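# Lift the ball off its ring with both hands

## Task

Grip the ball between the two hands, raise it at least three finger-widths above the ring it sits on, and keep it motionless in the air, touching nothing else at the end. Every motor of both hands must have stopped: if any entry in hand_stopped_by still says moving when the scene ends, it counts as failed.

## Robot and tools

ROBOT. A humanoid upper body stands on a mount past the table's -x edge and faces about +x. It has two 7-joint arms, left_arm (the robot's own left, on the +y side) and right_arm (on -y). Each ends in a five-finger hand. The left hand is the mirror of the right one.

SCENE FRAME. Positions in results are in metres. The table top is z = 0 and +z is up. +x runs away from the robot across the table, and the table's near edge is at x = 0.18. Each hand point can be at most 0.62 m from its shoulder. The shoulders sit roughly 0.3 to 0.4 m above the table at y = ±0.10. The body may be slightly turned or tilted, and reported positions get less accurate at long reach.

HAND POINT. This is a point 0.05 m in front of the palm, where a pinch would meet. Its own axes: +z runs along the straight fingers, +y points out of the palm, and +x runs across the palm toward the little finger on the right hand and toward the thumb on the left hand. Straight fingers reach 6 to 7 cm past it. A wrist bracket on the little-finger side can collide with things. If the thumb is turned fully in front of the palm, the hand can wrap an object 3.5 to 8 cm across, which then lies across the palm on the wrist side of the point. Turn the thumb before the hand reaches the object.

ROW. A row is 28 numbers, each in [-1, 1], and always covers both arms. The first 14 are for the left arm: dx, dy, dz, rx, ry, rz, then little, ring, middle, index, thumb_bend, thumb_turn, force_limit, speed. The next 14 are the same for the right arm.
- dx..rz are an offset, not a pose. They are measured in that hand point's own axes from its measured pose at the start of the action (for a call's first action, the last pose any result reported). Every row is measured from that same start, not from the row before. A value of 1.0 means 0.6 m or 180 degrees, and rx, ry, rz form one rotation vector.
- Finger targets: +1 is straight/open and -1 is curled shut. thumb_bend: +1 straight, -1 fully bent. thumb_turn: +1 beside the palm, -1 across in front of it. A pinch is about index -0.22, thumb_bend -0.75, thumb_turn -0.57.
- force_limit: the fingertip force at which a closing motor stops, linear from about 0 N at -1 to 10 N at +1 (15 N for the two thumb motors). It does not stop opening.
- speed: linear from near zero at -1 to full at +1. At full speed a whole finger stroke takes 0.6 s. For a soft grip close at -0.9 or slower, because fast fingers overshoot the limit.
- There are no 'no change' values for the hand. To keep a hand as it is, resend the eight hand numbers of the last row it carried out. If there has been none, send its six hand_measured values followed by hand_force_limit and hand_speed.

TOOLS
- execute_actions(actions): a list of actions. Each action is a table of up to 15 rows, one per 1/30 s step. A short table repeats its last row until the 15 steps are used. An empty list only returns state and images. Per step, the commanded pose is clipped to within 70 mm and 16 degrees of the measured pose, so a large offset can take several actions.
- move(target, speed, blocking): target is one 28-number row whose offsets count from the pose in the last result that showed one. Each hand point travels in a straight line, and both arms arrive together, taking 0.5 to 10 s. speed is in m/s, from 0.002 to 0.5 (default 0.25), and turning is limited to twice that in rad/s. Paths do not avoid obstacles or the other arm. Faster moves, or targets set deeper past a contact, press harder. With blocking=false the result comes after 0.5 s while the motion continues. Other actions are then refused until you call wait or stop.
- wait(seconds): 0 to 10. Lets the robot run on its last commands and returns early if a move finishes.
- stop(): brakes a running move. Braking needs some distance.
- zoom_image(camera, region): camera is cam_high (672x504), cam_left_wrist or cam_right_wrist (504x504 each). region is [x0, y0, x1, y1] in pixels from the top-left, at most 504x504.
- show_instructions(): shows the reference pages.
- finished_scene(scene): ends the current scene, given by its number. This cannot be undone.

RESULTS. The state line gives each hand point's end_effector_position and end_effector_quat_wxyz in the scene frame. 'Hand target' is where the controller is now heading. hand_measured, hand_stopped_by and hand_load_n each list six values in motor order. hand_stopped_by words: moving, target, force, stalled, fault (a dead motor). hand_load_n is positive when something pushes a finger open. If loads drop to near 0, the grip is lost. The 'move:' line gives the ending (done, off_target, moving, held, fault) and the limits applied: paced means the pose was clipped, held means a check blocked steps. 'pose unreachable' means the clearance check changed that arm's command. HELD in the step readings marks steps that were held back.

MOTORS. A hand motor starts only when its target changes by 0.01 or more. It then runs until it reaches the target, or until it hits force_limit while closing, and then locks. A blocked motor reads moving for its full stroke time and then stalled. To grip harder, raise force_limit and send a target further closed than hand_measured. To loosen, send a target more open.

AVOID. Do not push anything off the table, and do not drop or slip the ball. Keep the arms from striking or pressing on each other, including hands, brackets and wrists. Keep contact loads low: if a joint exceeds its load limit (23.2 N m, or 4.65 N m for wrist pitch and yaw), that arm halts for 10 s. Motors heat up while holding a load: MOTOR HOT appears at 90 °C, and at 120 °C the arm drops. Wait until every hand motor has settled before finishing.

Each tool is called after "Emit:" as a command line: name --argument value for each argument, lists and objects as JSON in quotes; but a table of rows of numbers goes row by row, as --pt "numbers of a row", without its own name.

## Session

Emit:
execute_actions --actions '[]'

Scene clock: 0.00 s.
left_arm: end_effector_position=(+0.1295, +0.1212, +0.5070) hand_measured=(+1.000, +1.000, +1.000, +1.000, +1.000, +1.000) hand_load_n=(+0.0, +0.0, +0.0, +0.0, +0.0, +0.0) hand_stopped_by=(target, target, target, target, target, target) hand_force_limit=0.00 hand_speed=-0.80 end_effector_quat_wxyz=(+0.215, +0.031, -0.100, +0.971) | right_arm: end_effector_position=(+0.1637, -0.1353, +0.4721) hand_measured=(+1.000, +1.000, +1.000, +1.000, +1.000, +1.000) hand_load_n=(+0.0, +0.0, +0.0, +0.0, +0.0, +0.0) hand_stopped_by=(target, target, target, target, target, target) hand_force_limit=0.00 hand_speed=-0.80 end_effector_quat_wxyz=(+0.951, -0.211, +0.163, -0.159)
Joint positions: left_arm=[-0.075  0.472  0.152 -0.675 -0.667 -0.91  -0.314] | right_arm=[ 0.085 -0.508 -0.391 -0.456  0.357 -0.984  0.197]
Joint velocities: left_arm=[ 0.    -0.003 -0.005 -0.003  0.     0.     0.   ] | right_arm=[-0.005 -0.003  0.011 -0.005  0.008  0.     0.   ]
Hand target (left_arm): +0.129, +0.121, +0.507; +0.215, +0.031, -0.100, +0.971
Hand target (right_arm): +0.164, -0.135, +0.472; +0.951, -0.211, +0.163, -0.159

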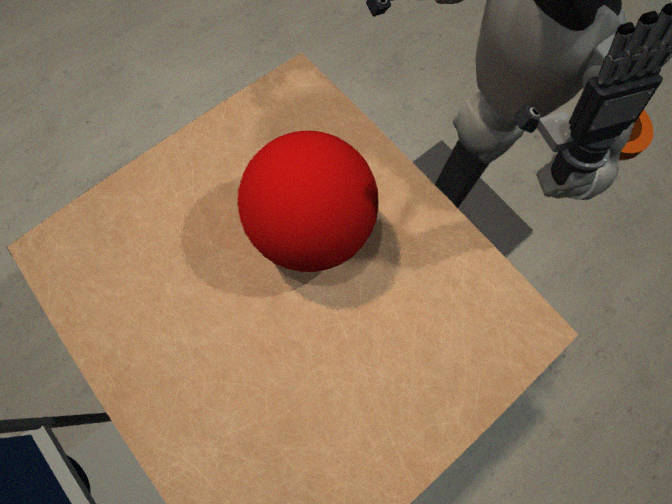

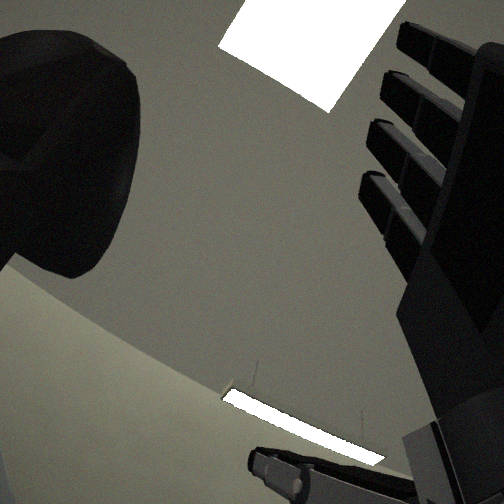

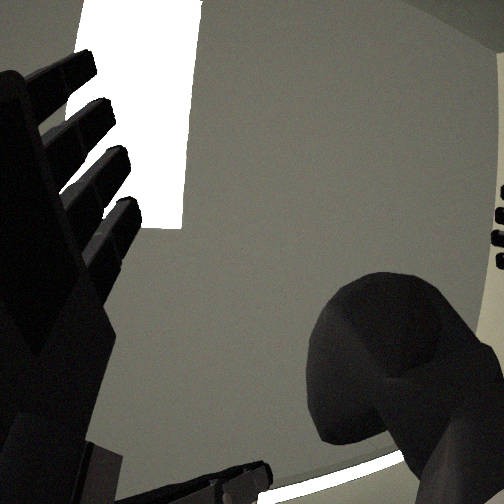

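Emit:
zoom_image --camera "cam_high" --region '[220, 110, 400, 290]'

Emit:
zoom_image --camera "cam_high" --region '[270, 30, 340, 90]'

Emit:
zoom_image --camera "cam_high" --region '[540, 300, 610, 370]'

Emit:
zoom_image --camera "cam_high" --region '[0, 215, 70, 285]'

Region (220, 110, 400, 290) of cam_high's 672x504 image, scaled by 2.800, with more detail than that image has.

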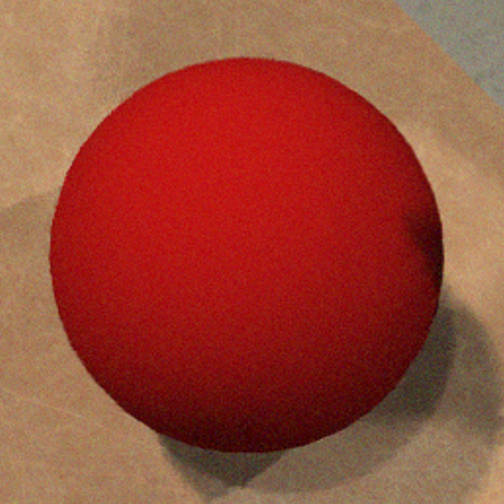

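Region (270, 30, 340, 90) of cam_high's 672x504 image, scaled by 7.200, with more detail than that image has; it fills the top 432 rows of this view, and the rest is white.

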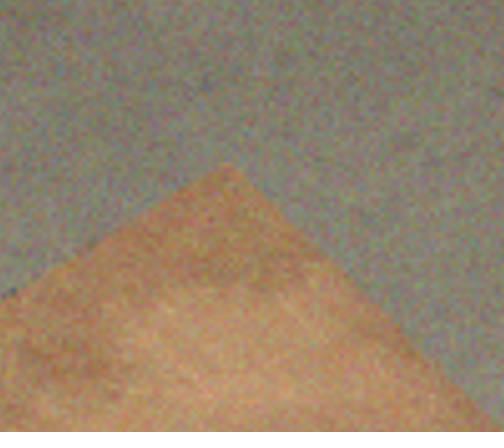

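Region (540, 300, 610, 370) of cam_high's 672x504 image, scaled by 7.200, with more detail than that image has.

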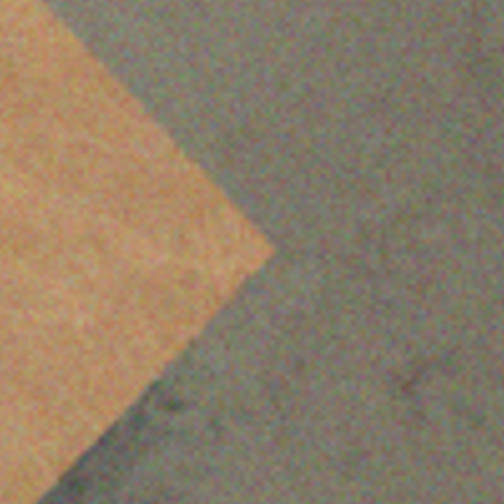

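Region (0, 215, 70, 285) of cam_high's 672x504 image, scaled by 7.200, with more detail than that image has.

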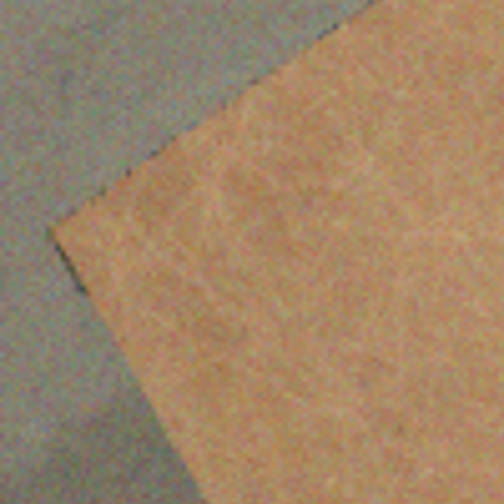

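Emit:
move --target '[-0.6320,-0.0578,-0.5587,0.1575,-0.5579,-0.0479,0.65,0.75,0.8,0.8,1,1,-0.72,-0.5, 0.5928,0.2575,-0.3295,0.0611,0.4869,0.2217,0.65,0.75,0.8,0.8,1,1,-0.72,-0.5]' --speed 0.4

Scene clock: 87.80 s.
left_arm: end_effector_position=(+0.4855, +0.0678, +0.1480) hand_measured=(+0.650, +0.750, +0.800, +0.800, +1.000, +1.000) hand_load_n=(+0.0, +0.0, +0.0, +0.0, +0.0, +0.0) hand_stopped_by=(target, target, target, target, target, target) hand_force_limit=-0.72 hand_speed=-0.50 end_effector_quat_wxyz=(+0.101, +0.809, -0.019, +0.578) | right_arm: end_effector_position=(+0.4425, -0.1935, +0.1441) hand_measured=(+0.650, +0.750, +0.800, +0.800, +1.000, +1.000) hand_load_n=(+0.0, +0.0, +0.0, +0.0, +0.0, +0.0) hand_stopped_by=(target, target, target, target, target, target) hand_force_limit=-0.72 hand_speed=-0.50 end_effector_quat_wxyz=(+0.586, +0.096, +0.804, +0.041)
Joint positions: left_arm=[-0.499  0.336 -0.072  0.476 -0.455  0.136  0.007] | right_arm=[-0.498 -0.257 -0.046  0.64   0.437  0.022  0.154]
Joint velocities: left_arm=[-0.006 -0.002 -0.014  0.002  0.008 -0.001  0.   ] | right_arm=[-0.008 -0.006  0.012 -0.003  0.003 -0.002  0.   ]
Hand target (left_arm): +0.485, +0.067, +0.148; +0.103, +0.809, -0.019, +0.578
Hand target (right_arm): +0.443, -0.193, +0.145; +0.587, +0.098, +0.803, +0.043
Off the commanded pose (left_arm): 0.005 m, 1 deg.
Off the commanded pose (right_arm): 0.010 m, 1 deg.
move: off_target (left_arm, right_arm)

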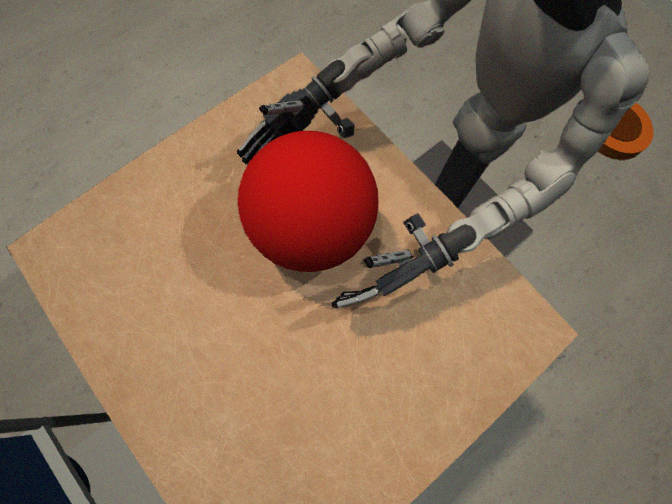

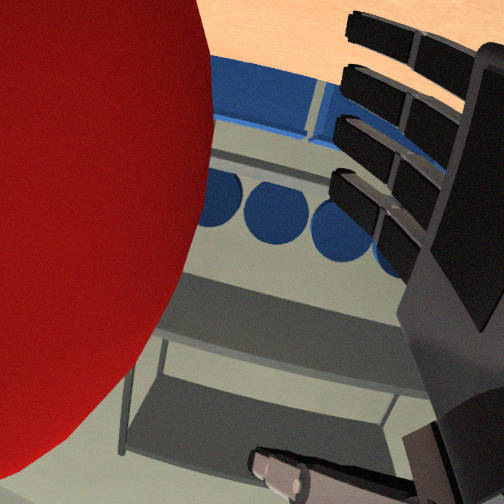

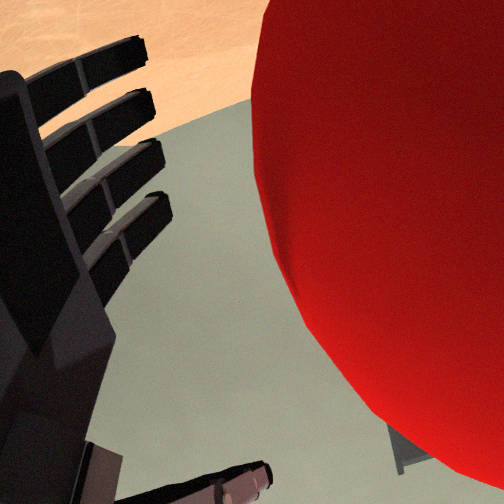

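Emit:
execute_actions --actions '[]'

Scene clock: 95.53 s.
left_arm: end_effector_position=(+0.4855, +0.0678, +0.1480) hand_measured=(+0.650, +0.750, +0.800, +0.800, +1.000, +1.000) hand_load_n=(+0.0, +0.0, +0.0, +0.0, +0.0, +0.0) hand_stopped_by=(target, target, target, target, target, target) hand_force_limit=-0.72 hand_speed=-0.50 end_effector_quat_wxyz=(+0.101, +0.809, -0.019, +0.578) | right_arm: end_effector_position=(+0.4425, -0.1935, +0.1441) hand_measured=(+0.650, +0.750, +0.800, +0.800, +1.000, +1.000) hand_load_n=(+0.0, +0.0, +0.0, +0.0, +0.0, +0.0) hand_stopped_by=(target, target, target, target, target, target) hand_force_limit=-0.72 hand_speed=-0.50 end_effector_quat_wxyz=(+0.586, +0.096, +0.804, +0.041)
Joint positions: left_arm=[-0.499  0.336 -0.072  0.476 -0.455  0.136  0.007] | right_arm=[-0.498 -0.257 -0.046  0.64   0.437  0.022  0.154]
Joint velocities: left_arm=[0.003 0.018 0.002 0.002 0.    0.    0.   ] | right_arm=[ 0.    -0.005  0.002  0.005 -0.002  0.     0.   ]
Hand target (left_arm): +0.485, +0.067, +0.148; +0.103, +0.809, -0.019, +0.578
Hand target (right_arm): +0.443, -0.193, +0.145; +0.587, +0.098, +0.803, +0.043
Off the commanded pose (left_arm): 0.005 m, 1 deg.
Off the commanded pose (right_arm): 0.010 m, 1 deg.

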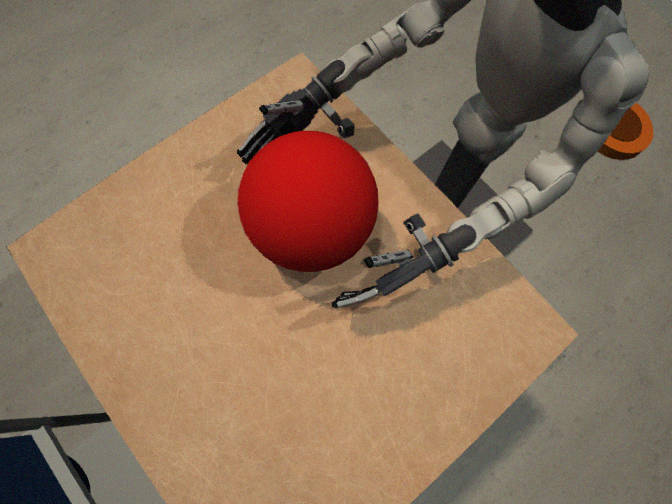

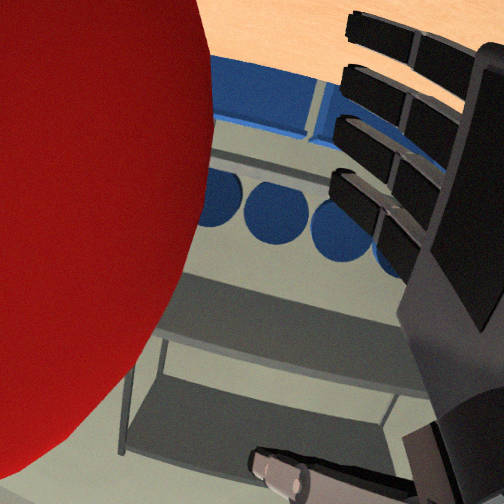

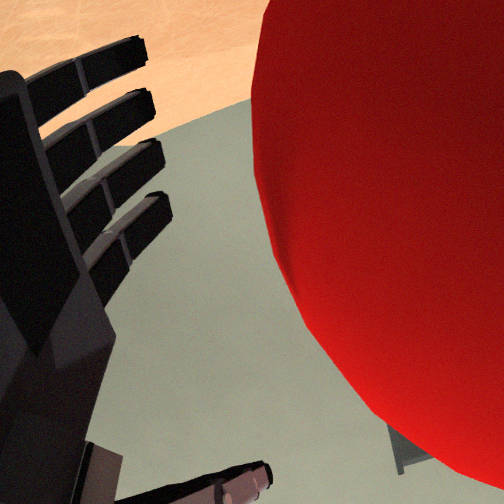

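Emit:
move --target '[-0.0101,0.0757,0.0041,0,0,0,0.65,0.75,0.8,0.8,1,1,-0.72,-0.5, 0.0095,0.0589,0.0051,0,0,0,0.65,0.75,0.8,0.8,1,1,-0.72,-0.5]' --speed 0.08

Scene clock: 114.87 s.
left_arm: end_effector_position=(+0.4784, +0.0219, +0.1490) hand_measured=(+0.650, +0.750, +0.800, +0.800, +1.000, +1.000) hand_load_n=(+0.0, +0.0, +0.0, +0.0, +0.0, +0.0) hand_stopped_by=(target, target, target, target, target, target) hand_force_limit=-0.72 hand_speed=-0.50 end_effector_quat_wxyz=(+0.103, +0.809, -0.018, +0.579) | right_arm: end_effector_position=(+0.4483, -0.1589, +0.1468) hand_measured=(+0.650, +0.750, +0.800, +0.800, +1.000, +1.000) hand_load_n=(+0.0, +0.0, +0.0, +0.0, +0.0, +0.0) hand_stopped_by=(target, target, target, target, target, target) hand_force_limit=-0.72 hand_speed=-0.50 end_effector_quat_wxyz=(+0.588, +0.100, +0.802, +0.043)
Joint positions: left_arm=[-0.507  0.225 -0.152  0.427 -0.414  0.146  0.143] | right_arm=[-0.489 -0.175  0.013  0.559  0.416  0.042  0.038]
Joint velocities: left_arm=[-0.006  0.003 -0.008 -0.009 -0.003  0.     0.003] | right_arm=[-0.006  0.014 -0.003 -0.005  0.011  0.    -0.002]
Hand target (left_arm): +0.479, +0.022, +0.149; +0.100, +0.808, -0.020, +0.580
Hand target (right_arm): +0.448, -0.159, +0.146; +0.587, +0.098, +0.803, +0.041
Off the commanded pose (left_arm): 0.001 m, 0 deg.
Off the commanded pose (right_arm): 0.003 m, 1 deg.
move: done

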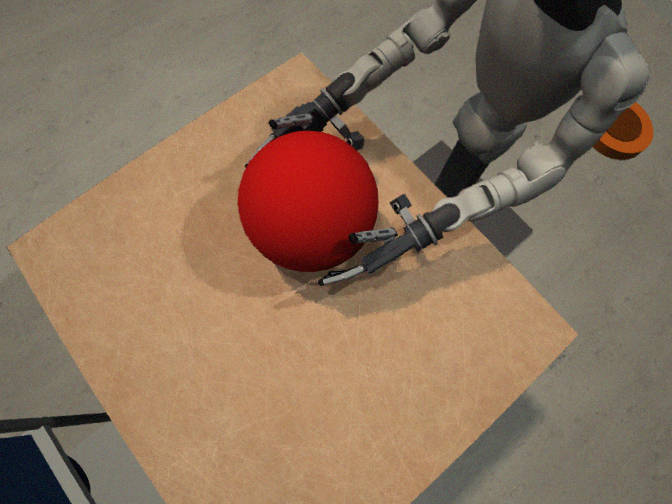

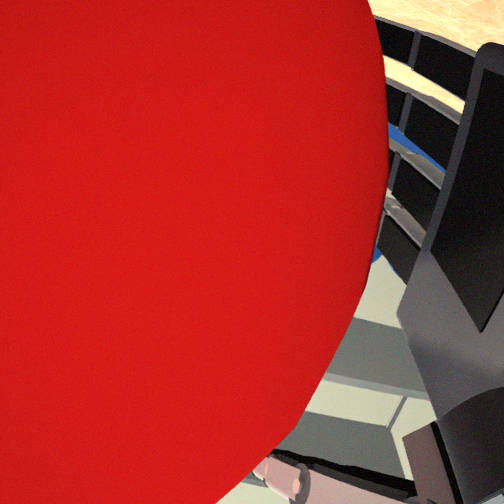

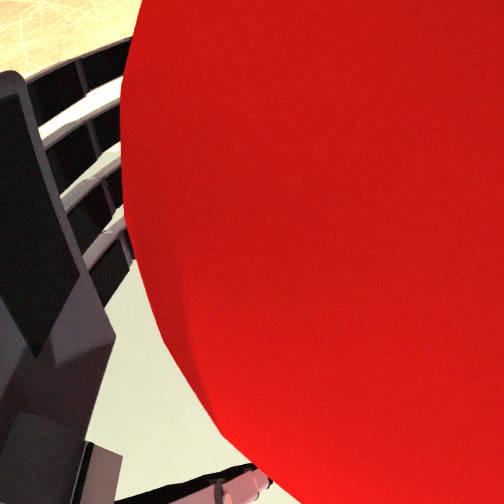

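Emit:
execute_actions --actions '[[ [0,0.0003,0,0,0,0,0.65,0.75,0.8,0.8,1,1,-0.72,-0.5, 0,0.0004,0,0,0,0,0.65,0.75,0.8,0.8,1,1,-0.72,-0.5], [-0.0001,0.001,0,0,0,0,0.65,0.75,0.8,0.8,1,1,-0.72,-0.5, 0.0002,0.0012,0,0,0,0,0.65,0.75,0.8,0.8,1,1,-0.72,-0.5], [-0.0003,0.002,0,0,0,0,0.65,0.75,0.8,0.8,1,1,-0.72,-0.5, 0.0004,0.0023,0,0,0,0,0.65,0.75,0.8,0.8,1,1,-0.72,-0.5], [-0.0004,0.0033,0,0,0,0,0.65,0.75,0.8,0.8,1,1,-0.72,-0.5, 0.0006,0.0038,0,0,0,0,0.65,0.75,0.8,0.8,1,1,-0.72,-0.5], [-0.0007,0.005,0,0,0,0,0.65,0.75,0.8,0.8,1,1,-0.72,-0.5, 0.0009,0.0057,0,0,0,0,0.65,0.75,0.8,0.8,1,1,-0.72,-0.5], [-0.0009,0.0067,0,0,0,0,0.65,0.75,0.8,0.8,1,1,-0.72,-0.5, 0.0012,0.0075,0,0,0,0,0.65,0.75,0.8,0.8,1,1,-0.72,-0.5], [-0.0011,0.0083,0,0,0,0,0.65,0.75,0.8,0.8,1,1,-0.72,-0.5, 0.0015,0.0093,0,0,0,0,0.65,0.75,0.8,0.8,1,1,-0.72,-0.5], [-0.0013,0.01,0,0,0,0,0.65,0.75,0.8,0.8,1,1,-0.72,-0.5, 0.0018,0.0112,0,0,0,0,0.65,0.75,0.8,0.8,1,1,-0.72,-0.5], [-0.0015,0.0117,0,0,0,0,0.65,0.75,0.8,0.8,1,1,-0.72,-0.5, 0.0021,0.013,0,0,0,0,0.65,0.75,0.8,0.8,1,1,-0.72,-0.5], [-0.0017,0.0133,0,0,0,0,0.65,0.75,0.8,0.8,1,1,-0.72,-0.5, 0.0024,0.0148,0,0,0,0,0.65,0.75,0.8,0.8,1,1,-0.72,-0.5], [-0.002,0.015,0,0,0,0,0.65,0.75,0.8,0.8,1,1,-0.72,-0.5, 0.0027,0.0167,0,0,0,0,0.65,0.75,0.8,0.8,1,1,-0.72,-0.5], [-0.0022,0.0167,0,0,0,0,0.65,0.75,0.8,0.8,1,1,-0.72,-0.5, 0.003,0.0185,0,0,0,0,0.65,0.75,0.8,0.8,1,1,-0.72,-0.5], [-0.0024,0.0183,0,0,0,0,0.65,0.75,0.8,0.8,1,1,-0.72,-0.5, 0.0032,0.0203,0,0,0,0,0.65,0.75,0.8,0.8,1,1,-0.72,-0.5], [-0.0026,0.02,0,0,0,0,0.65,0.75,0.8,0.8,1,1,-0.72,-0.5, 0.0036,0.0222,0,0,0,0,0.65,0.75,0.8,0.8,1,1,-0.72,-0.5], [-0.0028,0.0217,0,0,0,0,0.65,0.75,0.8,0.8,1,1,-0.72,-0.5, 0.0038,0.024,0,0,0,0,0.65,0.75,0.8,0.8,1,1,-0.72,-0.5] ],[ [0,0.0067,0,0,0,0,0.65,0.75,0.8,0.8,1,1,-0.72,-0.5, 0,0.0067,0,0,0,0,0.65,0.75,0.8,0.8,1,1,-0.72,-0.5], [0,0.0083,0,0,0,0,0.65,0.75,0.8,0.8,1,1,-0.72,-0.5, 0,0.0083,0,0,0,0,0.65,0.75,0.8,0.8,1,1,-0.72,-0.5], [0,0.01,-0.0003,-0.001,0,0,0.65,0.75,0.8,0.8,1,1,-0.72,-0.5, 0,0.01,-0.0003,-0.001,0,0,0.65,0.75,0.8,0.8,1,1,-0.72,-0.5], [0,0.0117,-0.0005,-0.0017,0,0,0.65,0.75,0.8,0.8,1,1,-0.72,-0.5, 0,0.0117,-0.0005,-0.0017,0,0,0.65,0.75,0.8,0.8,1,1,-0.72,-0.5], [0,0.0142,-0.0009,-0.0029,0,0,0.65,0.75,0.8,0.8,1,1,-0.72,-0.5, 0,0.0142,-0.0009,-0.0029,0,0,0.65,0.75,0.8,0.8,1,1,-0.72,-0.5], [0,0.0167,-0.0013,-0.0042,0,0,0.65,0.75,0.8,0.8,1,1,-0.72,-0.5, 0,0.0167,-0.0013,-0.0042,0,0,0.65,0.75,0.8,0.8,1,1,-0.72,-0.5], [0,0.02,-0.0018,-0.0059,0,0,0.65,0.75,0.8,0.8,1,1,-0.72,-0.5, 0,0.02,-0.0018,-0.0059,0,0,0.65,0.75,0.8,0.8,1,1,-0.72,-0.5], [0,0.0233,-0.0023,-0.0076,0,0,0.65,0.75,0.8,0.8,1,1,-0.72,-0.5, 0,0.0233,-0.0023,-0.0076,0,0,0.65,0.75,0.8,0.8,1,1,-0.72,-0.5], [0,0.0267,-0.0029,-0.0092,0,0,0.65,0.75,0.8,0.8,1,1,-0.72,-0.5, 0,0.0267,-0.0029,-0.0092,0,0,0.65,0.75,0.8,0.8,1,1,-0.72,-0.5], [0,0.0308,-0.0035,-0.0113,0,0,0.65,0.75,0.8,0.8,1,1,-0.72,-0.5, 0,0.0308,-0.0035,-0.0113,0,0,0.65,0.75,0.8,0.8,1,1,-0.72,-0.5], [0,0.035,-0.0042,-0.0134,0,0,0.65,0.75,0.8,0.8,1,1,-0.72,-0.5, 0,0.035,-0.0042,-0.0134,0,0,0.65,0.75,0.8,0.8,1,1,-0.72,-0.5], [0,0.0392,-0.0048,-0.0155,0,0,0.65,0.75,0.8,0.8,1,1,-0.72,-0.5, 0,0.0392,-0.0048,-0.0155,0,0,0.65,0.75,0.8,0.8,1,1,-0.72,-0.5], [0,0.0433,-0.0055,-0.0176,0,0,0.65,0.75,0.8,0.8,1,1,-0.72,-0.5, 0,0.0433,-0.0055,-0.0176,0,0,0.65,0.75,0.8,0.8,1,1,-0.72,-0.5], [0,0.0475,-0.0061,-0.0197,0,0,0.65,0.75,0.8,0.8,1,1,-0.72,-0.5, 0,0.0475,-0.0061,-0.0197,0,0,0.65,0.75,0.8,0.8,1,1,-0.72,-0.5], [0,0.0517,-0.0068,-0.0218,0,0,0.65,0.75,0.8,0.8,1,1,-0.72,-0.5, 0,0.0517,-0.0068,-0.0218,0,0,0.65,0.75,0.8,0.8,1,1,-0.72,-0.5] ]]'

Scene clock: 154.73 s.
left_arm: end_effector_position=(+0.4752, +0.0087, +0.1483) hand_measured=(+0.650, +0.750, +0.800, +0.800, +1.000, +1.000) hand_load_n=(+1.5, +3.0, +0.0, +0.0, +0.0, +0.0) hand_stopped_by=(target, target, target, target, target, target) hand_force_limit=-0.72 hand_speed=-0.50 end_effector_quat_wxyz=(+0.100, +0.810, -0.018, +0.577) | right_arm: end_effector_position=(+0.4492, -0.1464, +0.1499) hand_measured=(+0.650, +0.750, +0.800, +0.800, +1.000, +1.000) hand_load_n=(+2.0, +3.5, +0.0, +0.0, +0.0, +0.0) hand_stopped_by=(target, target, target, target, target, target) hand_force_limit=-0.72 hand_speed=-0.50 end_effector_quat_wxyz=(+0.589, +0.103, +0.801, +0.038)
Joint positions: left_arm=[-0.508  0.196 -0.186  0.416 -0.407  0.148  0.195] | right_arm=[-0.476 -0.147  0.048  0.504  0.411  0.06  -0.031]
Joint velocities: left_arm=[-0.011  0.035 -0.032  0.     0.015  0.006  0.015] | right_arm=[ 0.023 -0.017  0.041 -0.074 -0.006  0.024 -0.03 ]
Hand target (left_arm): +0.467, -0.016, +0.155; +0.131, +0.805, -0.036, +0.577
Hand target (right_arm): +0.449, -0.118, +0.157; +0.594, +0.083, +0.797, +0.072
Off the commanded pose (left_arm): 0.027 m, 4 deg.
Off the commanded pose (right_arm): 0.030 m, 5 deg.
Step readings (end_effector_position; steps 1 to 15: 1st action; 16 to 30: 2nd action):
0: left_arm (+0.4784, +0.0219, +0.1490) | right_arm (+0.4483, -0.1589, +0.1468)
1: left_arm (+0.4784, +0.0219, +0.1490) | right_arm (+0.4483, -0.1589, +0.1468)
2: left_arm (+0.4784, +0.0219, +0.1490) | right_arm (+0.4483, -0.1589, +0.1468)
4: left_arm (+0.4785, +0.0220, +0.1490) | right_arm (+0.4484, -0.1590, +0.1469)
8: left_arm (+0.4782, +0.0203, +0.1487) | right_arm (+0.4493, -0.1564, +0.1488)
15: left_arm (+0.4761, +0.0126, +0.1483) | right_arm (+0.4498, -0.1479, +0.1493)
16: left_arm (+0.4759, +0.0117, +0.1483) | right_arm (+0.4499, -0.1476, +0.1492)
17: left_arm (+0.4758, +0.0110, +0.1484) | right_arm (+0.4500, -0.1475, +0.1493)
19: left_arm (+0.4755, +0.0098, +0.1485) | right_arm (+0.4502, -0.1474, +0.1494)
23: left_arm (+0.4754, +0.0095, +0.1484) | right_arm (+0.4501, -0.1470, +0.1495)
30: end_effector_position above

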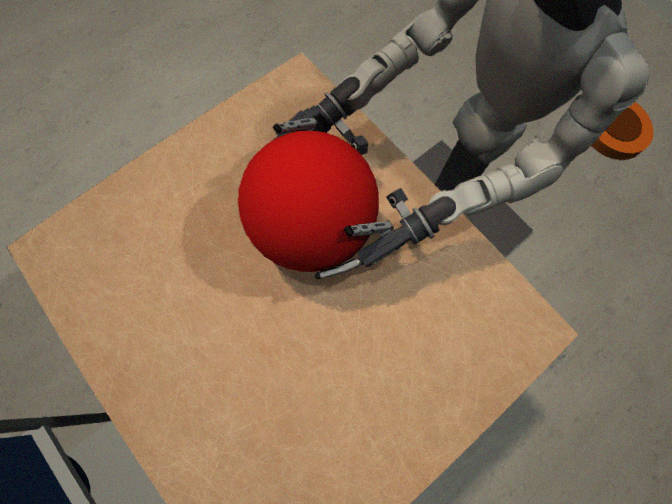

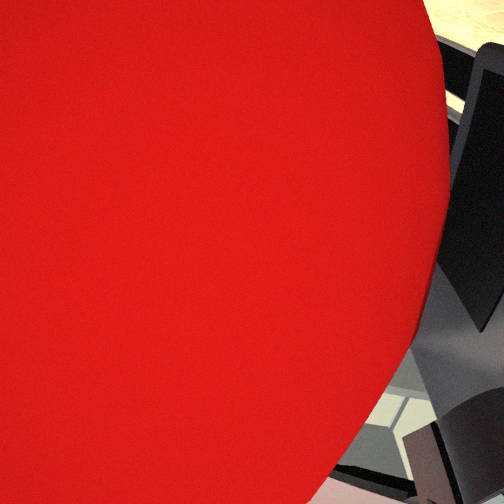

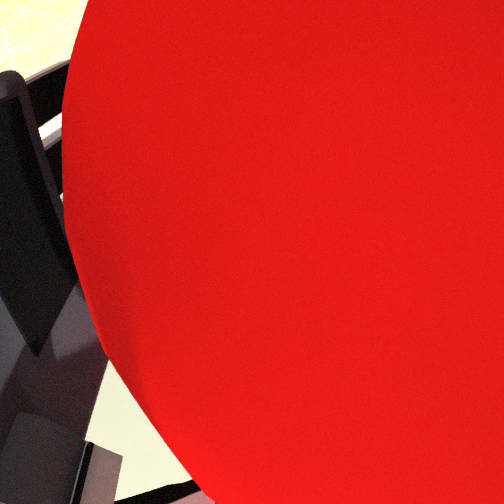

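Emit:
zoom_image --camera "cam_high" --region '[290, 170, 450, 290]'

Emit:
zoom_image --camera "cam_high" --region '[230, 80, 390, 200]'

Region (290, 170, 450, 290) of cam_high's 672x504 image, scaled by 3.150, with more detail than that image has; it fills the top 378 rows of this view, and the rest is white.

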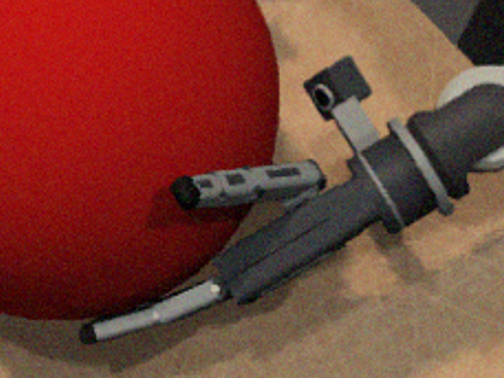

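Region (230, 80, 390, 200) of cam_high's 672x504 image, scaled by 3.150, with more detail than that image has; it fills the top 378 rows of this view, and the rest is white.

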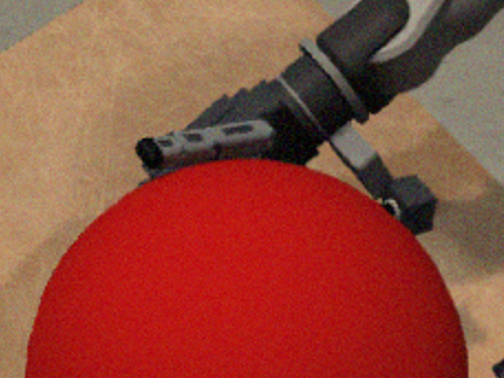

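Emit:
execute_actions --actions '[[ [0,0.0456,-0.007,-0.0219,0,0,0.65,0.75,-0.25,-0.25,1,1,-0.72,-0.9, 0,0.049,-0.006,-0.0248,0,0,0.65,0.75,-0.25,-0.25,1,1,-0.72,-0.9], [0,0.0472,-0.007,-0.0215,0,0,0.65,0.75,-0.25,-0.25,1,1,-0.72,-0.9, 0,0.0502,-0.006,-0.0244,0,0,0.65,0.75,-0.25,-0.25,1,1,-0.72,-0.9], [0,0.0497,-0.007,-0.021,0,0,0.65,0.75,-0.25,-0.25,1,1,-0.72,-0.9, 0,0.0522,-0.006,-0.0236,0,0,0.65,0.75,-0.25,-0.25,1,1,-0.72,-0.9], [0,0.0529,-0.007,-0.0202,0,0,0.65,0.75,-0.25,-0.25,1,1,-0.72,-0.9, 0,0.0547,-0.0058,-0.0227,0,0,0.65,0.75,-0.25,-0.25,1,1,-0.72,-0.9], [0,0.0567,-0.0068,-0.0194,0,0,0.65,0.75,-0.25,-0.25,1,1,-0.72,-0.9, 0,0.0577,-0.0056,-0.0216,0,0,0.65,0.75,-0.25,-0.25,1,1,-0.72,-0.9], [0,0.0608,-0.0066,-0.0185,0,0,0.65,0.75,-0.25,-0.25,1,1,-0.72,-0.9, 0,0.061,-0.0054,-0.0204,0,0,0.65,0.75,-0.25,-0.25,1,1,-0.72,-0.9], [0,0.0653,-0.0064,-0.0175,0,0,0.65,0.75,-0.25,-0.25,1,1,-0.72,-0.9, 0,0.0645,-0.0052,-0.0191,0,0,0.65,0.75,-0.25,-0.25,1,1,-0.72,-0.9], [0,0.0697,-0.0062,-0.0165,0,0,0.65,0.75,-0.25,-0.25,1,1,-0.72,-0.9, 0,0.068,-0.005,-0.0179,0,0,0.65,0.75,-0.25,-0.25,1,1,-0.72,-0.9], [0,0.0742,-0.006,-0.0155,0,0,0.65,0.75,-0.25,-0.25,1,1,-0.72,-0.9, 0,0.0715,-0.0048,-0.0166,0,0,0.65,0.75,-0.25,-0.25,1,1,-0.72,-0.9], [0,0.0783,-0.0058,-0.0146,0,0,0.65,0.75,-0.25,-0.25,1,1,-0.72,-0.9, 0,0.0748,-0.0046,-0.0154,0,0,0.65,0.75,-0.25,-0.25,1,1,-0.72,-0.9], [0,0.0821,-0.0056,-0.0138,0,0,0.65,0.75,-0.25,-0.25,1,1,-0.72,-0.9, 0,0.0778,-0.0044,-0.0143,0,0,0.65,0.75,-0.25,-0.25,1,1,-0.72,-0.9], [0,0.0853,-0.0054,-0.013,0,0,0.65,0.75,-0.25,-0.25,1,1,-0.72,-0.9, 0,0.0803,-0.0042,-0.0134,0,0,0.65,0.75,-0.25,-0.25,1,1,-0.72,-0.9], [0,0.0878,-0.0052,-0.0125,0,0,0.65,0.75,-0.25,-0.25,1,1,-0.72,-0.9, 0,0.0823,-0.004,-0.0126,0,0,0.65,0.75,-0.25,-0.25,1,1,-0.72,-0.9], [0,0.0894,-0.005,-0.0121,0,0,0.65,0.75,-0.25,-0.25,1,1,-0.72,-0.9, 0,0.0836,-0.004,-0.0122,0,0,0.65,0.75,-0.25,-0.25,1,1,-0.72,-0.9], [0,0.09,-0.005,-0.012,0,0,0.65,0.75,-0.25,-0.25,1,1,-0.72,-0.9, 0,0.084,-0.004,-0.012,0,0,0.65,0.75,-0.25,-0.25,1,1,-0.72,-0.9] ]]'

Scene clock: 190.33 s.
left_arm: end_effector_position=(+0.4778, +0.0082, +0.1525) hand_measured=(+0.650, +0.750, +0.774, +0.734, +1.000, +1.000) hand_load_n=(+0.0, +0.0, +0.0, +0.0, +0.0, +0.5) hand_stopped_by=(target, target, force, moving, target, target) hand_force_limit=-0.72 hand_speed=-0.90 end_effector_quat_wxyz=(+0.067, +0.809, +0.008, +0.583) | right_arm: end_effector_position=(+0.4501, -0.1469, +0.1534) hand_measured=(+0.650, +0.750, +0.778, +0.762, +1.000, +1.000) hand_load_n=(+1.5, +0.5, +0.0, +0.0, +0.0, +1.0) hand_stopped_by=(target, target, force, force, target, target) hand_force_limit=-0.72 hand_speed=-0.90 end_effector_quat_wxyz=(+0.588, +0.131, +0.798, +0.008)
Joint positions: left_arm=[-0.507  0.164 -0.223  0.378 -0.4    0.156  0.34 ] | right_arm=[-0.453 -0.118  0.083  0.421  0.411  0.089 -0.176]
Joint velocities: left_arm=[-0.014 -0.02  -0.097 -0.034 -0.003 -0.008  0.24 ] | right_arm=[ 0.029  0.018  0.097 -0.107 -0.014  0.    -0.238]
Hand target (left_arm): +0.462, -0.041, +0.160; +0.115, +0.806, -0.030, +0.580
Hand target (right_arm): +0.451, -0.100, +0.163; +0.593, +0.095, +0.798, +0.054
Off the commanded pose (left_arm): 0.054 m, 7 deg.
Off the commanded pose (right_arm): 0.050 m, 7 deg.
Step readings (end_effector_position):
0: left_arm (+0.4751, +0.0085, +0.1482) | right_arm (+0.4490, -0.1462, +0.1500)
1: left_arm (+0.4751, +0.0085, +0.1482) | right_arm (+0.4490, -0.1462, +0.1499)
2: left_arm (+0.4751, +0.0084, +0.1483) | right_arm (+0.4490, -0.1461, +0.1499)
4: left_arm (+0.4751, +0.0083, +0.1483) | right_arm (+0.4489, -0.1461, +0.1499)
8: left_arm (+0.4761, +0.0080, +0.1494) | right_arm (+0.4492, -0.1464, +0.1505)
15: end_effector_position above

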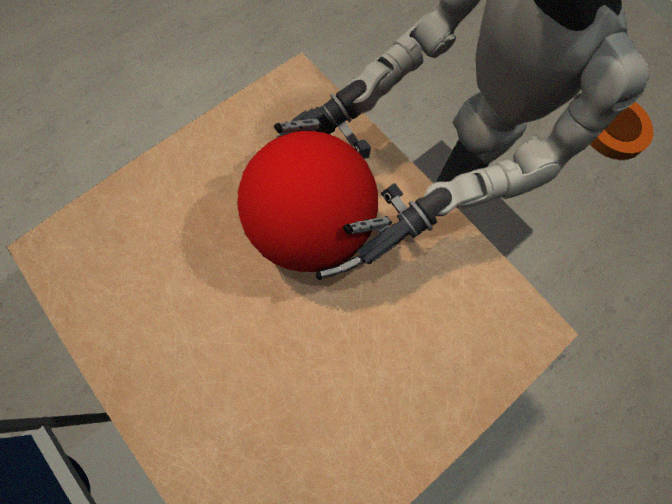

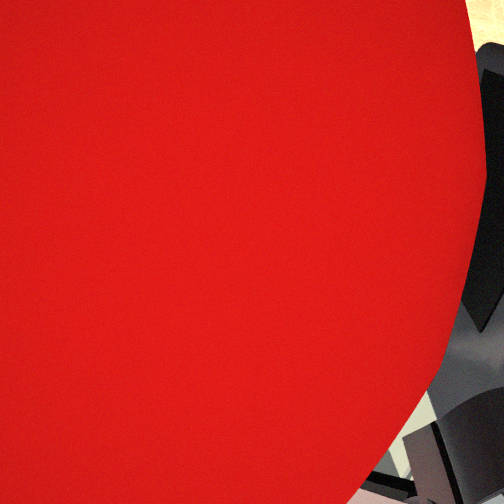

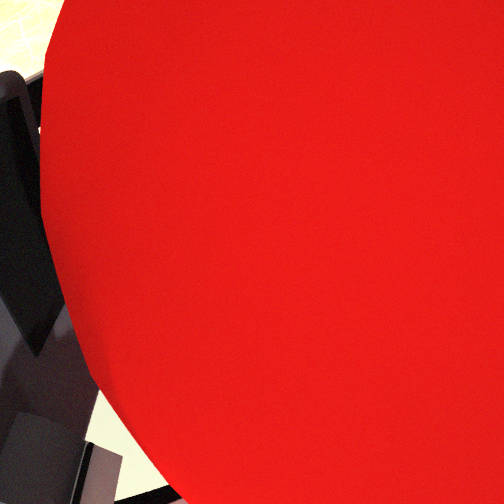

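Emit:
execute_actions --actions '[]'

Scene clock: 192.20 s.
left_arm: end_effector_position=(+0.4781, +0.0083, +0.1527) hand_measured=(+0.650, +0.750, +0.774, +0.718, +1.000, +1.000) hand_load_n=(+0.0, +0.0, +0.0, +1.5, +0.0, +1.0) hand_stopped_by=(target, target, force, force, target, target) hand_force_limit=-0.72 hand_speed=-0.90 end_effector_quat_wxyz=(+0.064, +0.809, +0.010, +0.584) | right_arm: end_effector_position=(+0.4501, -0.1471, +0.1540) hand_measured=(+0.650, +0.750, +0.778, +0.762, +1.000, +1.000) hand_load_n=(+1.5, +0.0, +0.0, +0.0, +0.0, +1.0) hand_stopped_by=(target, target, force, force, target, target) hand_force_limit=-0.72 hand_speed=-0.90 end_effector_quat_wxyz=(+0.589, +0.132, +0.797, +0.005)
Joint positions: left_arm=[-0.509  0.163 -0.227  0.376 -0.4    0.156  0.351] | right_arm=[-0.452 -0.118  0.088  0.416  0.411  0.089 -0.187]
Joint velocities: left_arm=[-0.014 -0.014  0.005  0.009  0.     0.     0.   ] | right_arm=[ 0.009  0.002  0.003 -0.002 -0.006  0.     0.   ]
Hand target (left_arm): +0.462, -0.041, +0.160; +0.115, +0.806, -0.030, +0.580
Hand target (right_arm): +0.451, -0.100, +0.163; +0.593, +0.095, +0.798, +0.054
Off the commanded pose (left_arm): 0.054 m, 7 deg.
Off the commanded pose (right_arm): 0.051 m, 7 deg.

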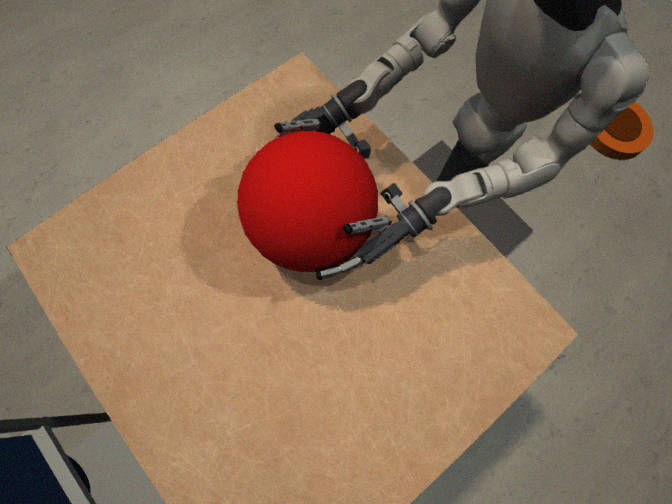

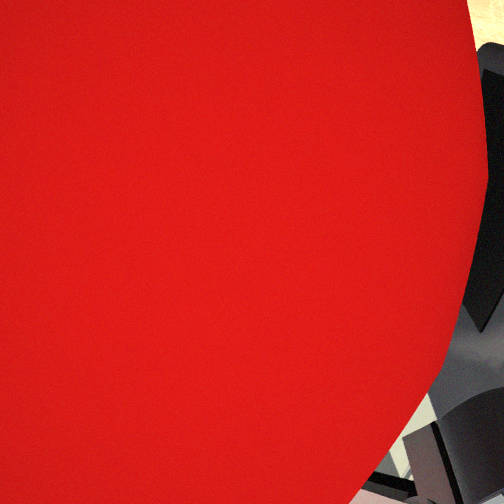

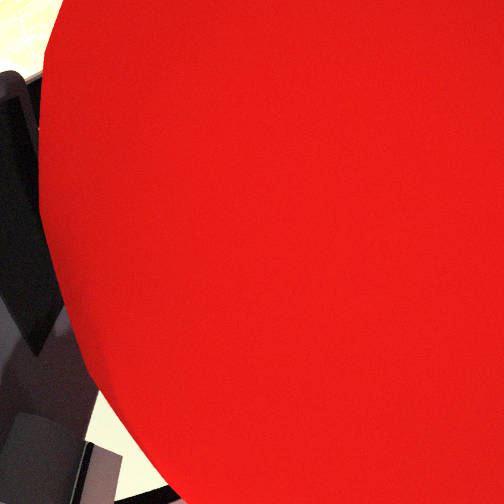

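Emit:
execute_actions --actions '[[ [-0.0087,0.0877,-0.0159,-0.0411,-0.005,0.001,0.65,0.75,-0.25,-0.25,1,1,-0.72,-0.9, 0.0076,0.083,-0.0108,-0.0398,0.004,-0.0026,0.65,0.75,-0.25,-0.25,1,1,-0.72,-0.9], [-0.0087,0.0877,-0.0162,-0.0423,-0.005,0.001,0.65,0.75,-0.25,-0.25,1,1,-0.72,-0.9, 0.0076,0.083,-0.0111,-0.041,0.004,-0.0026,0.65,0.75,-0.25,-0.25,1,1,-0.72,-0.9], [-0.0087,0.0877,-0.0166,-0.0439,-0.005,0.001,0.65,0.75,-0.25,-0.25,1,1,-0.72,-0.9, 0.0076,0.083,-0.0115,-0.0426,0.004,-0.0026,0.65,0.75,-0.25,-0.25,1,1,-0.72,-0.9], [-0.0087,0.0877,-0.0171,-0.0458,-0.005,0.001,0.65,0.75,-0.25,-0.25,1,1,-0.72,-0.9, 0.0076,0.083,-0.012,-0.0445,0.004,-0.0026,0.65,0.75,-0.25,-0.25,1,1,-0.72,-0.9], [-0.0087,0.0877,-0.0177,-0.048,-0.005,0.001,0.65,0.75,-0.25,-0.25,1,1,-0.72,-0.9, 0.0076,0.083,-0.0126,-0.0467,0.004,-0.0026,0.65,0.75,-0.25,-0.25,1,1,-0.72,-0.9], [-0.0087,0.0877,-0.0183,-0.0503,-0.005,0.001,0.65,0.75,-0.25,-0.25,1,1,-0.72,-0.9, 0.0076,0.083,-0.0132,-0.049,0.004,-0.0026,0.65,0.75,-0.25,-0.25,1,1,-0.72,-0.9], [-0.0087,0.0877,-0.0189,-0.0526,-0.005,0.001,0.65,0.75,-0.25,-0.25,1,1,-0.72,-0.9, 0.0076,0.083,-0.0138,-0.0513,0.004,-0.0026,0.65,0.75,-0.25,-0.25,1,1,-0.72,-0.9], [-0.0087,0.0877,-0.0195,-0.0548,-0.005,0.001,0.65,0.75,-0.25,-0.25,1,1,-0.72,-0.9, 0.0076,0.083,-0.0144,-0.0535,0.004,-0.0026,0.65,0.75,-0.25,-0.25,1,1,-0.72,-0.9], [-0.0087,0.0877,-0.02,-0.0567,-0.005,0.001,0.65,0.75,-0.25,-0.25,1,1,-0.72,-0.9, 0.0076,0.083,-0.0149,-0.0554,0.004,-0.0026,0.65,0.75,-0.25,-0.25,1,1,-0.72,-0.9], [-0.0087,0.0877,-0.0204,-0.0583,-0.005,0.001,-0.3,-0.3,-0.3,-0.3,1,1,-0.72,-0.9, 0.0076,0.083,-0.0153,-0.057,0.004,-0.0026,-0.3,-0.3,-0.3,-0.3,1,1,-0.72,-0.9], [-0.0087,0.0877,-0.0207,-0.0594,-0.005,0.001,-0.3,-0.3,-0.3,-0.3,1,1,-0.72,-0.9, 0.0076,0.083,-0.0156,-0.0581,0.004,-0.0026,-0.3,-0.3,-0.3,-0.3,1,1,-0.72,-0.9], [-0.0087,0.0877,-0.0208,-0.0598,-0.005,0.001,-0.3,-0.3,-0.3,-0.3,1,1,-0.72,-0.9, 0.0076,0.083,-0.0157,-0.0585,0.004,-0.0026,-0.3,-0.3,-0.3,-0.3,1,1,-0.72,-0.9] ]]'

Scene clock: 221.03 s.
left_arm: end_effector_position=(+0.4773, +0.0089, +0.1522) hand_measured=(+0.634, +0.734, +0.758, +0.718, +1.000, +1.000) hand_load_n=(+1.0, +0.0, +0.0, +8.0, +0.0, +0.0) hand_stopped_by=(moving, moving, moving, force, target, target) hand_force_limit=-0.72 hand_speed=-0.90 end_effector_quat_wxyz=(+0.074, +0.807, -0.012, +0.585) | right_arm: end_effector_position=(+0.4479, -0.1461, +0.1526) hand_measured=(+0.650, +0.750, +0.780, +0.762, +1.000, +1.000) hand_load_n=(+0.5, +2.0, +1.5, +4.0, +0.0, +0.0) hand_stopped_by=(force, force, force, force, target, target) hand_force_limit=-0.72 hand_speed=-0.90 end_effector_quat_wxyz=(+0.591, +0.108, +0.799, +0.017)
Joint positions: left_arm=[-0.514  0.209 -0.245  0.39  -0.425  0.145  0.297] | right_arm=[-0.454 -0.162  0.107  0.441  0.433  0.071 -0.127]
Joint velocities: left_arm=[-0.014  0.044 -0.043  0.02  -0.011 -0.007  0.   ] | right_arm=[-0.008 -0.028  0.023  0.023  0.041 -0.023  0.001]
Hand target (left_arm): +0.459, -0.041, +0.160; +0.138, +0.803, -0.048, +0.577
Hand target (right_arm): +0.448, -0.098, +0.163; +0.594, +0.074, +0.797, +0.078
Off the commanded pose (left_arm): 0.055 m, 8 deg.
Off the commanded pose (right_arm): 0.050 m, 8 deg.
Step readings (end_effector_position):
0: left_arm (+0.4781, +0.0083, +0.1527) | right_arm (+0.4501, -0.1471, +0.1540)
1: left_arm (+0.4781, +0.0083, +0.1527) | right_arm (+0.4501, -0.1471, +0.1539)
2: left_arm (+0.4781, +0.0083, +0.1528) | right_arm (+0.4500, -0.1471, +0.1539)
4: left_arm (+0.4779, +0.0083, +0.1528) | right_arm (+0.4498, -0.1469, +0.1540)
8: left_arm (+0.4774, +0.0083, +0.1526) | right_arm (+0.4488, -0.1463, +0.1535)
15: end_effector_position above

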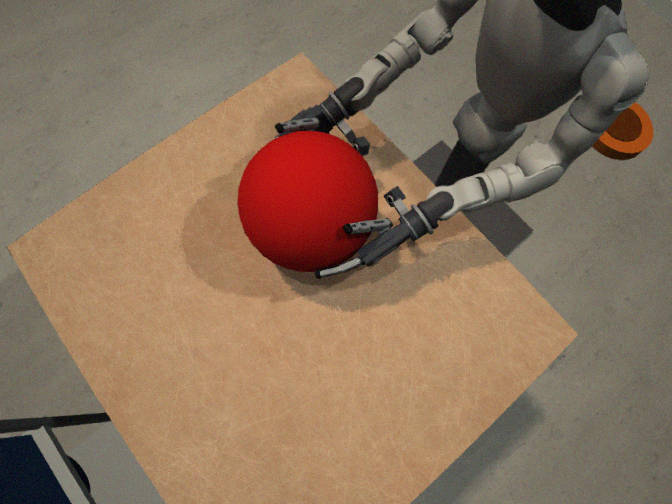

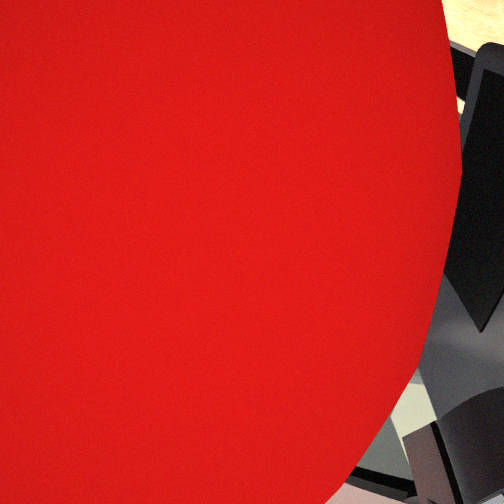

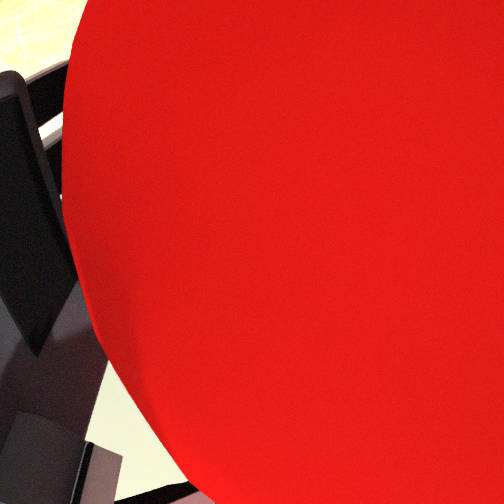

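Emit:
execute_actions --actions '[]'

Scene clock: 225.40 s.
left_arm: end_effector_position=(+0.4774, +0.0091, +0.1520) hand_measured=(+0.628, +0.724, +0.742, +0.718, +1.000, +1.000) hand_load_n=(+0.5, +1.0, +2.0, +5.5, +0.0, +0.0) hand_stopped_by=(force, force, force, force, target, target) hand_force_limit=-0.72 hand_speed=-0.90 end_effector_quat_wxyz=(+0.074, +0.807, -0.013, +0.585) | right_arm: end_effector_position=(+0.4479, -0.1461, +0.1526) hand_measured=(+0.650, +0.750, +0.780, +0.762, +1.000, +1.000) hand_load_n=(+0.5, +2.0, +2.0, +4.0, +0.0, +0.0) hand_stopped_by=(force, force, force, force, target, target) hand_force_limit=-0.72 hand_speed=-0.90 end_effector_quat_wxyz=(+0.591, +0.108, +0.799, +0.017)
Joint positions: left_arm=[-0.515  0.211 -0.247  0.391 -0.426  0.144  0.297] | right_arm=[-0.455 -0.163  0.109  0.442  0.436  0.07  -0.127]
Joint velocities: left_arm=[-0.003 -0.009  0.    -0.012  0.005  0.     0.   ] | right_arm=[-0.009 -0.008 -0.002  0.002  0.009  0.     0.   ]
Hand target (left_arm): +0.459, -0.041, +0.160; +0.138, +0.803, -0.048, +0.577
Hand target (right_arm): +0.448, -0.098, +0.163; +0.594, +0.074, +0.797, +0.078
Off the commanded pose (left_arm): 0.055 m, 8 deg.
Off the commanded pose (right_arm): 0.050 m, 8 deg.

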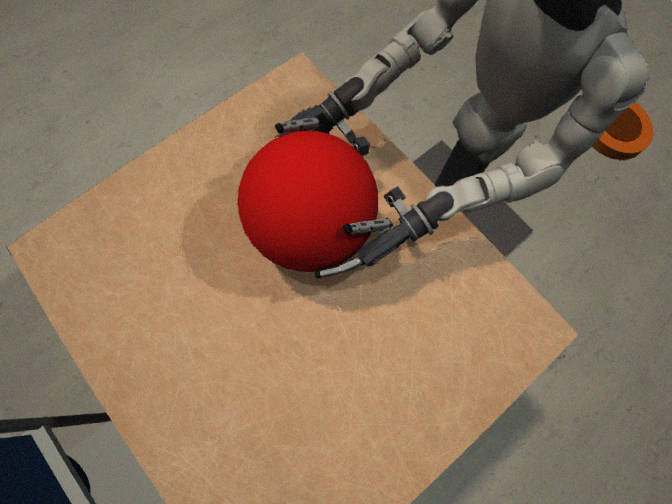

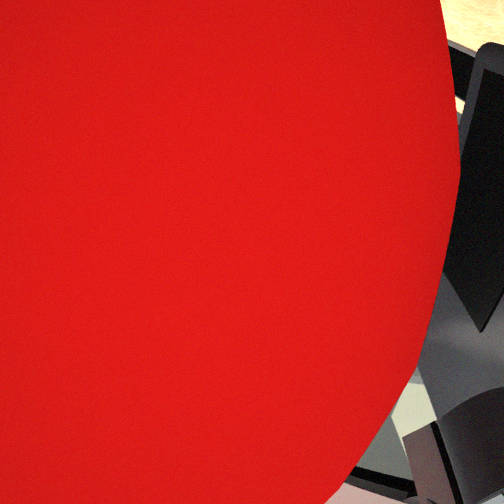

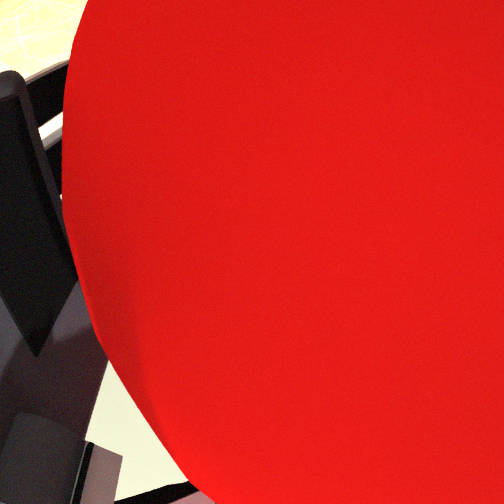

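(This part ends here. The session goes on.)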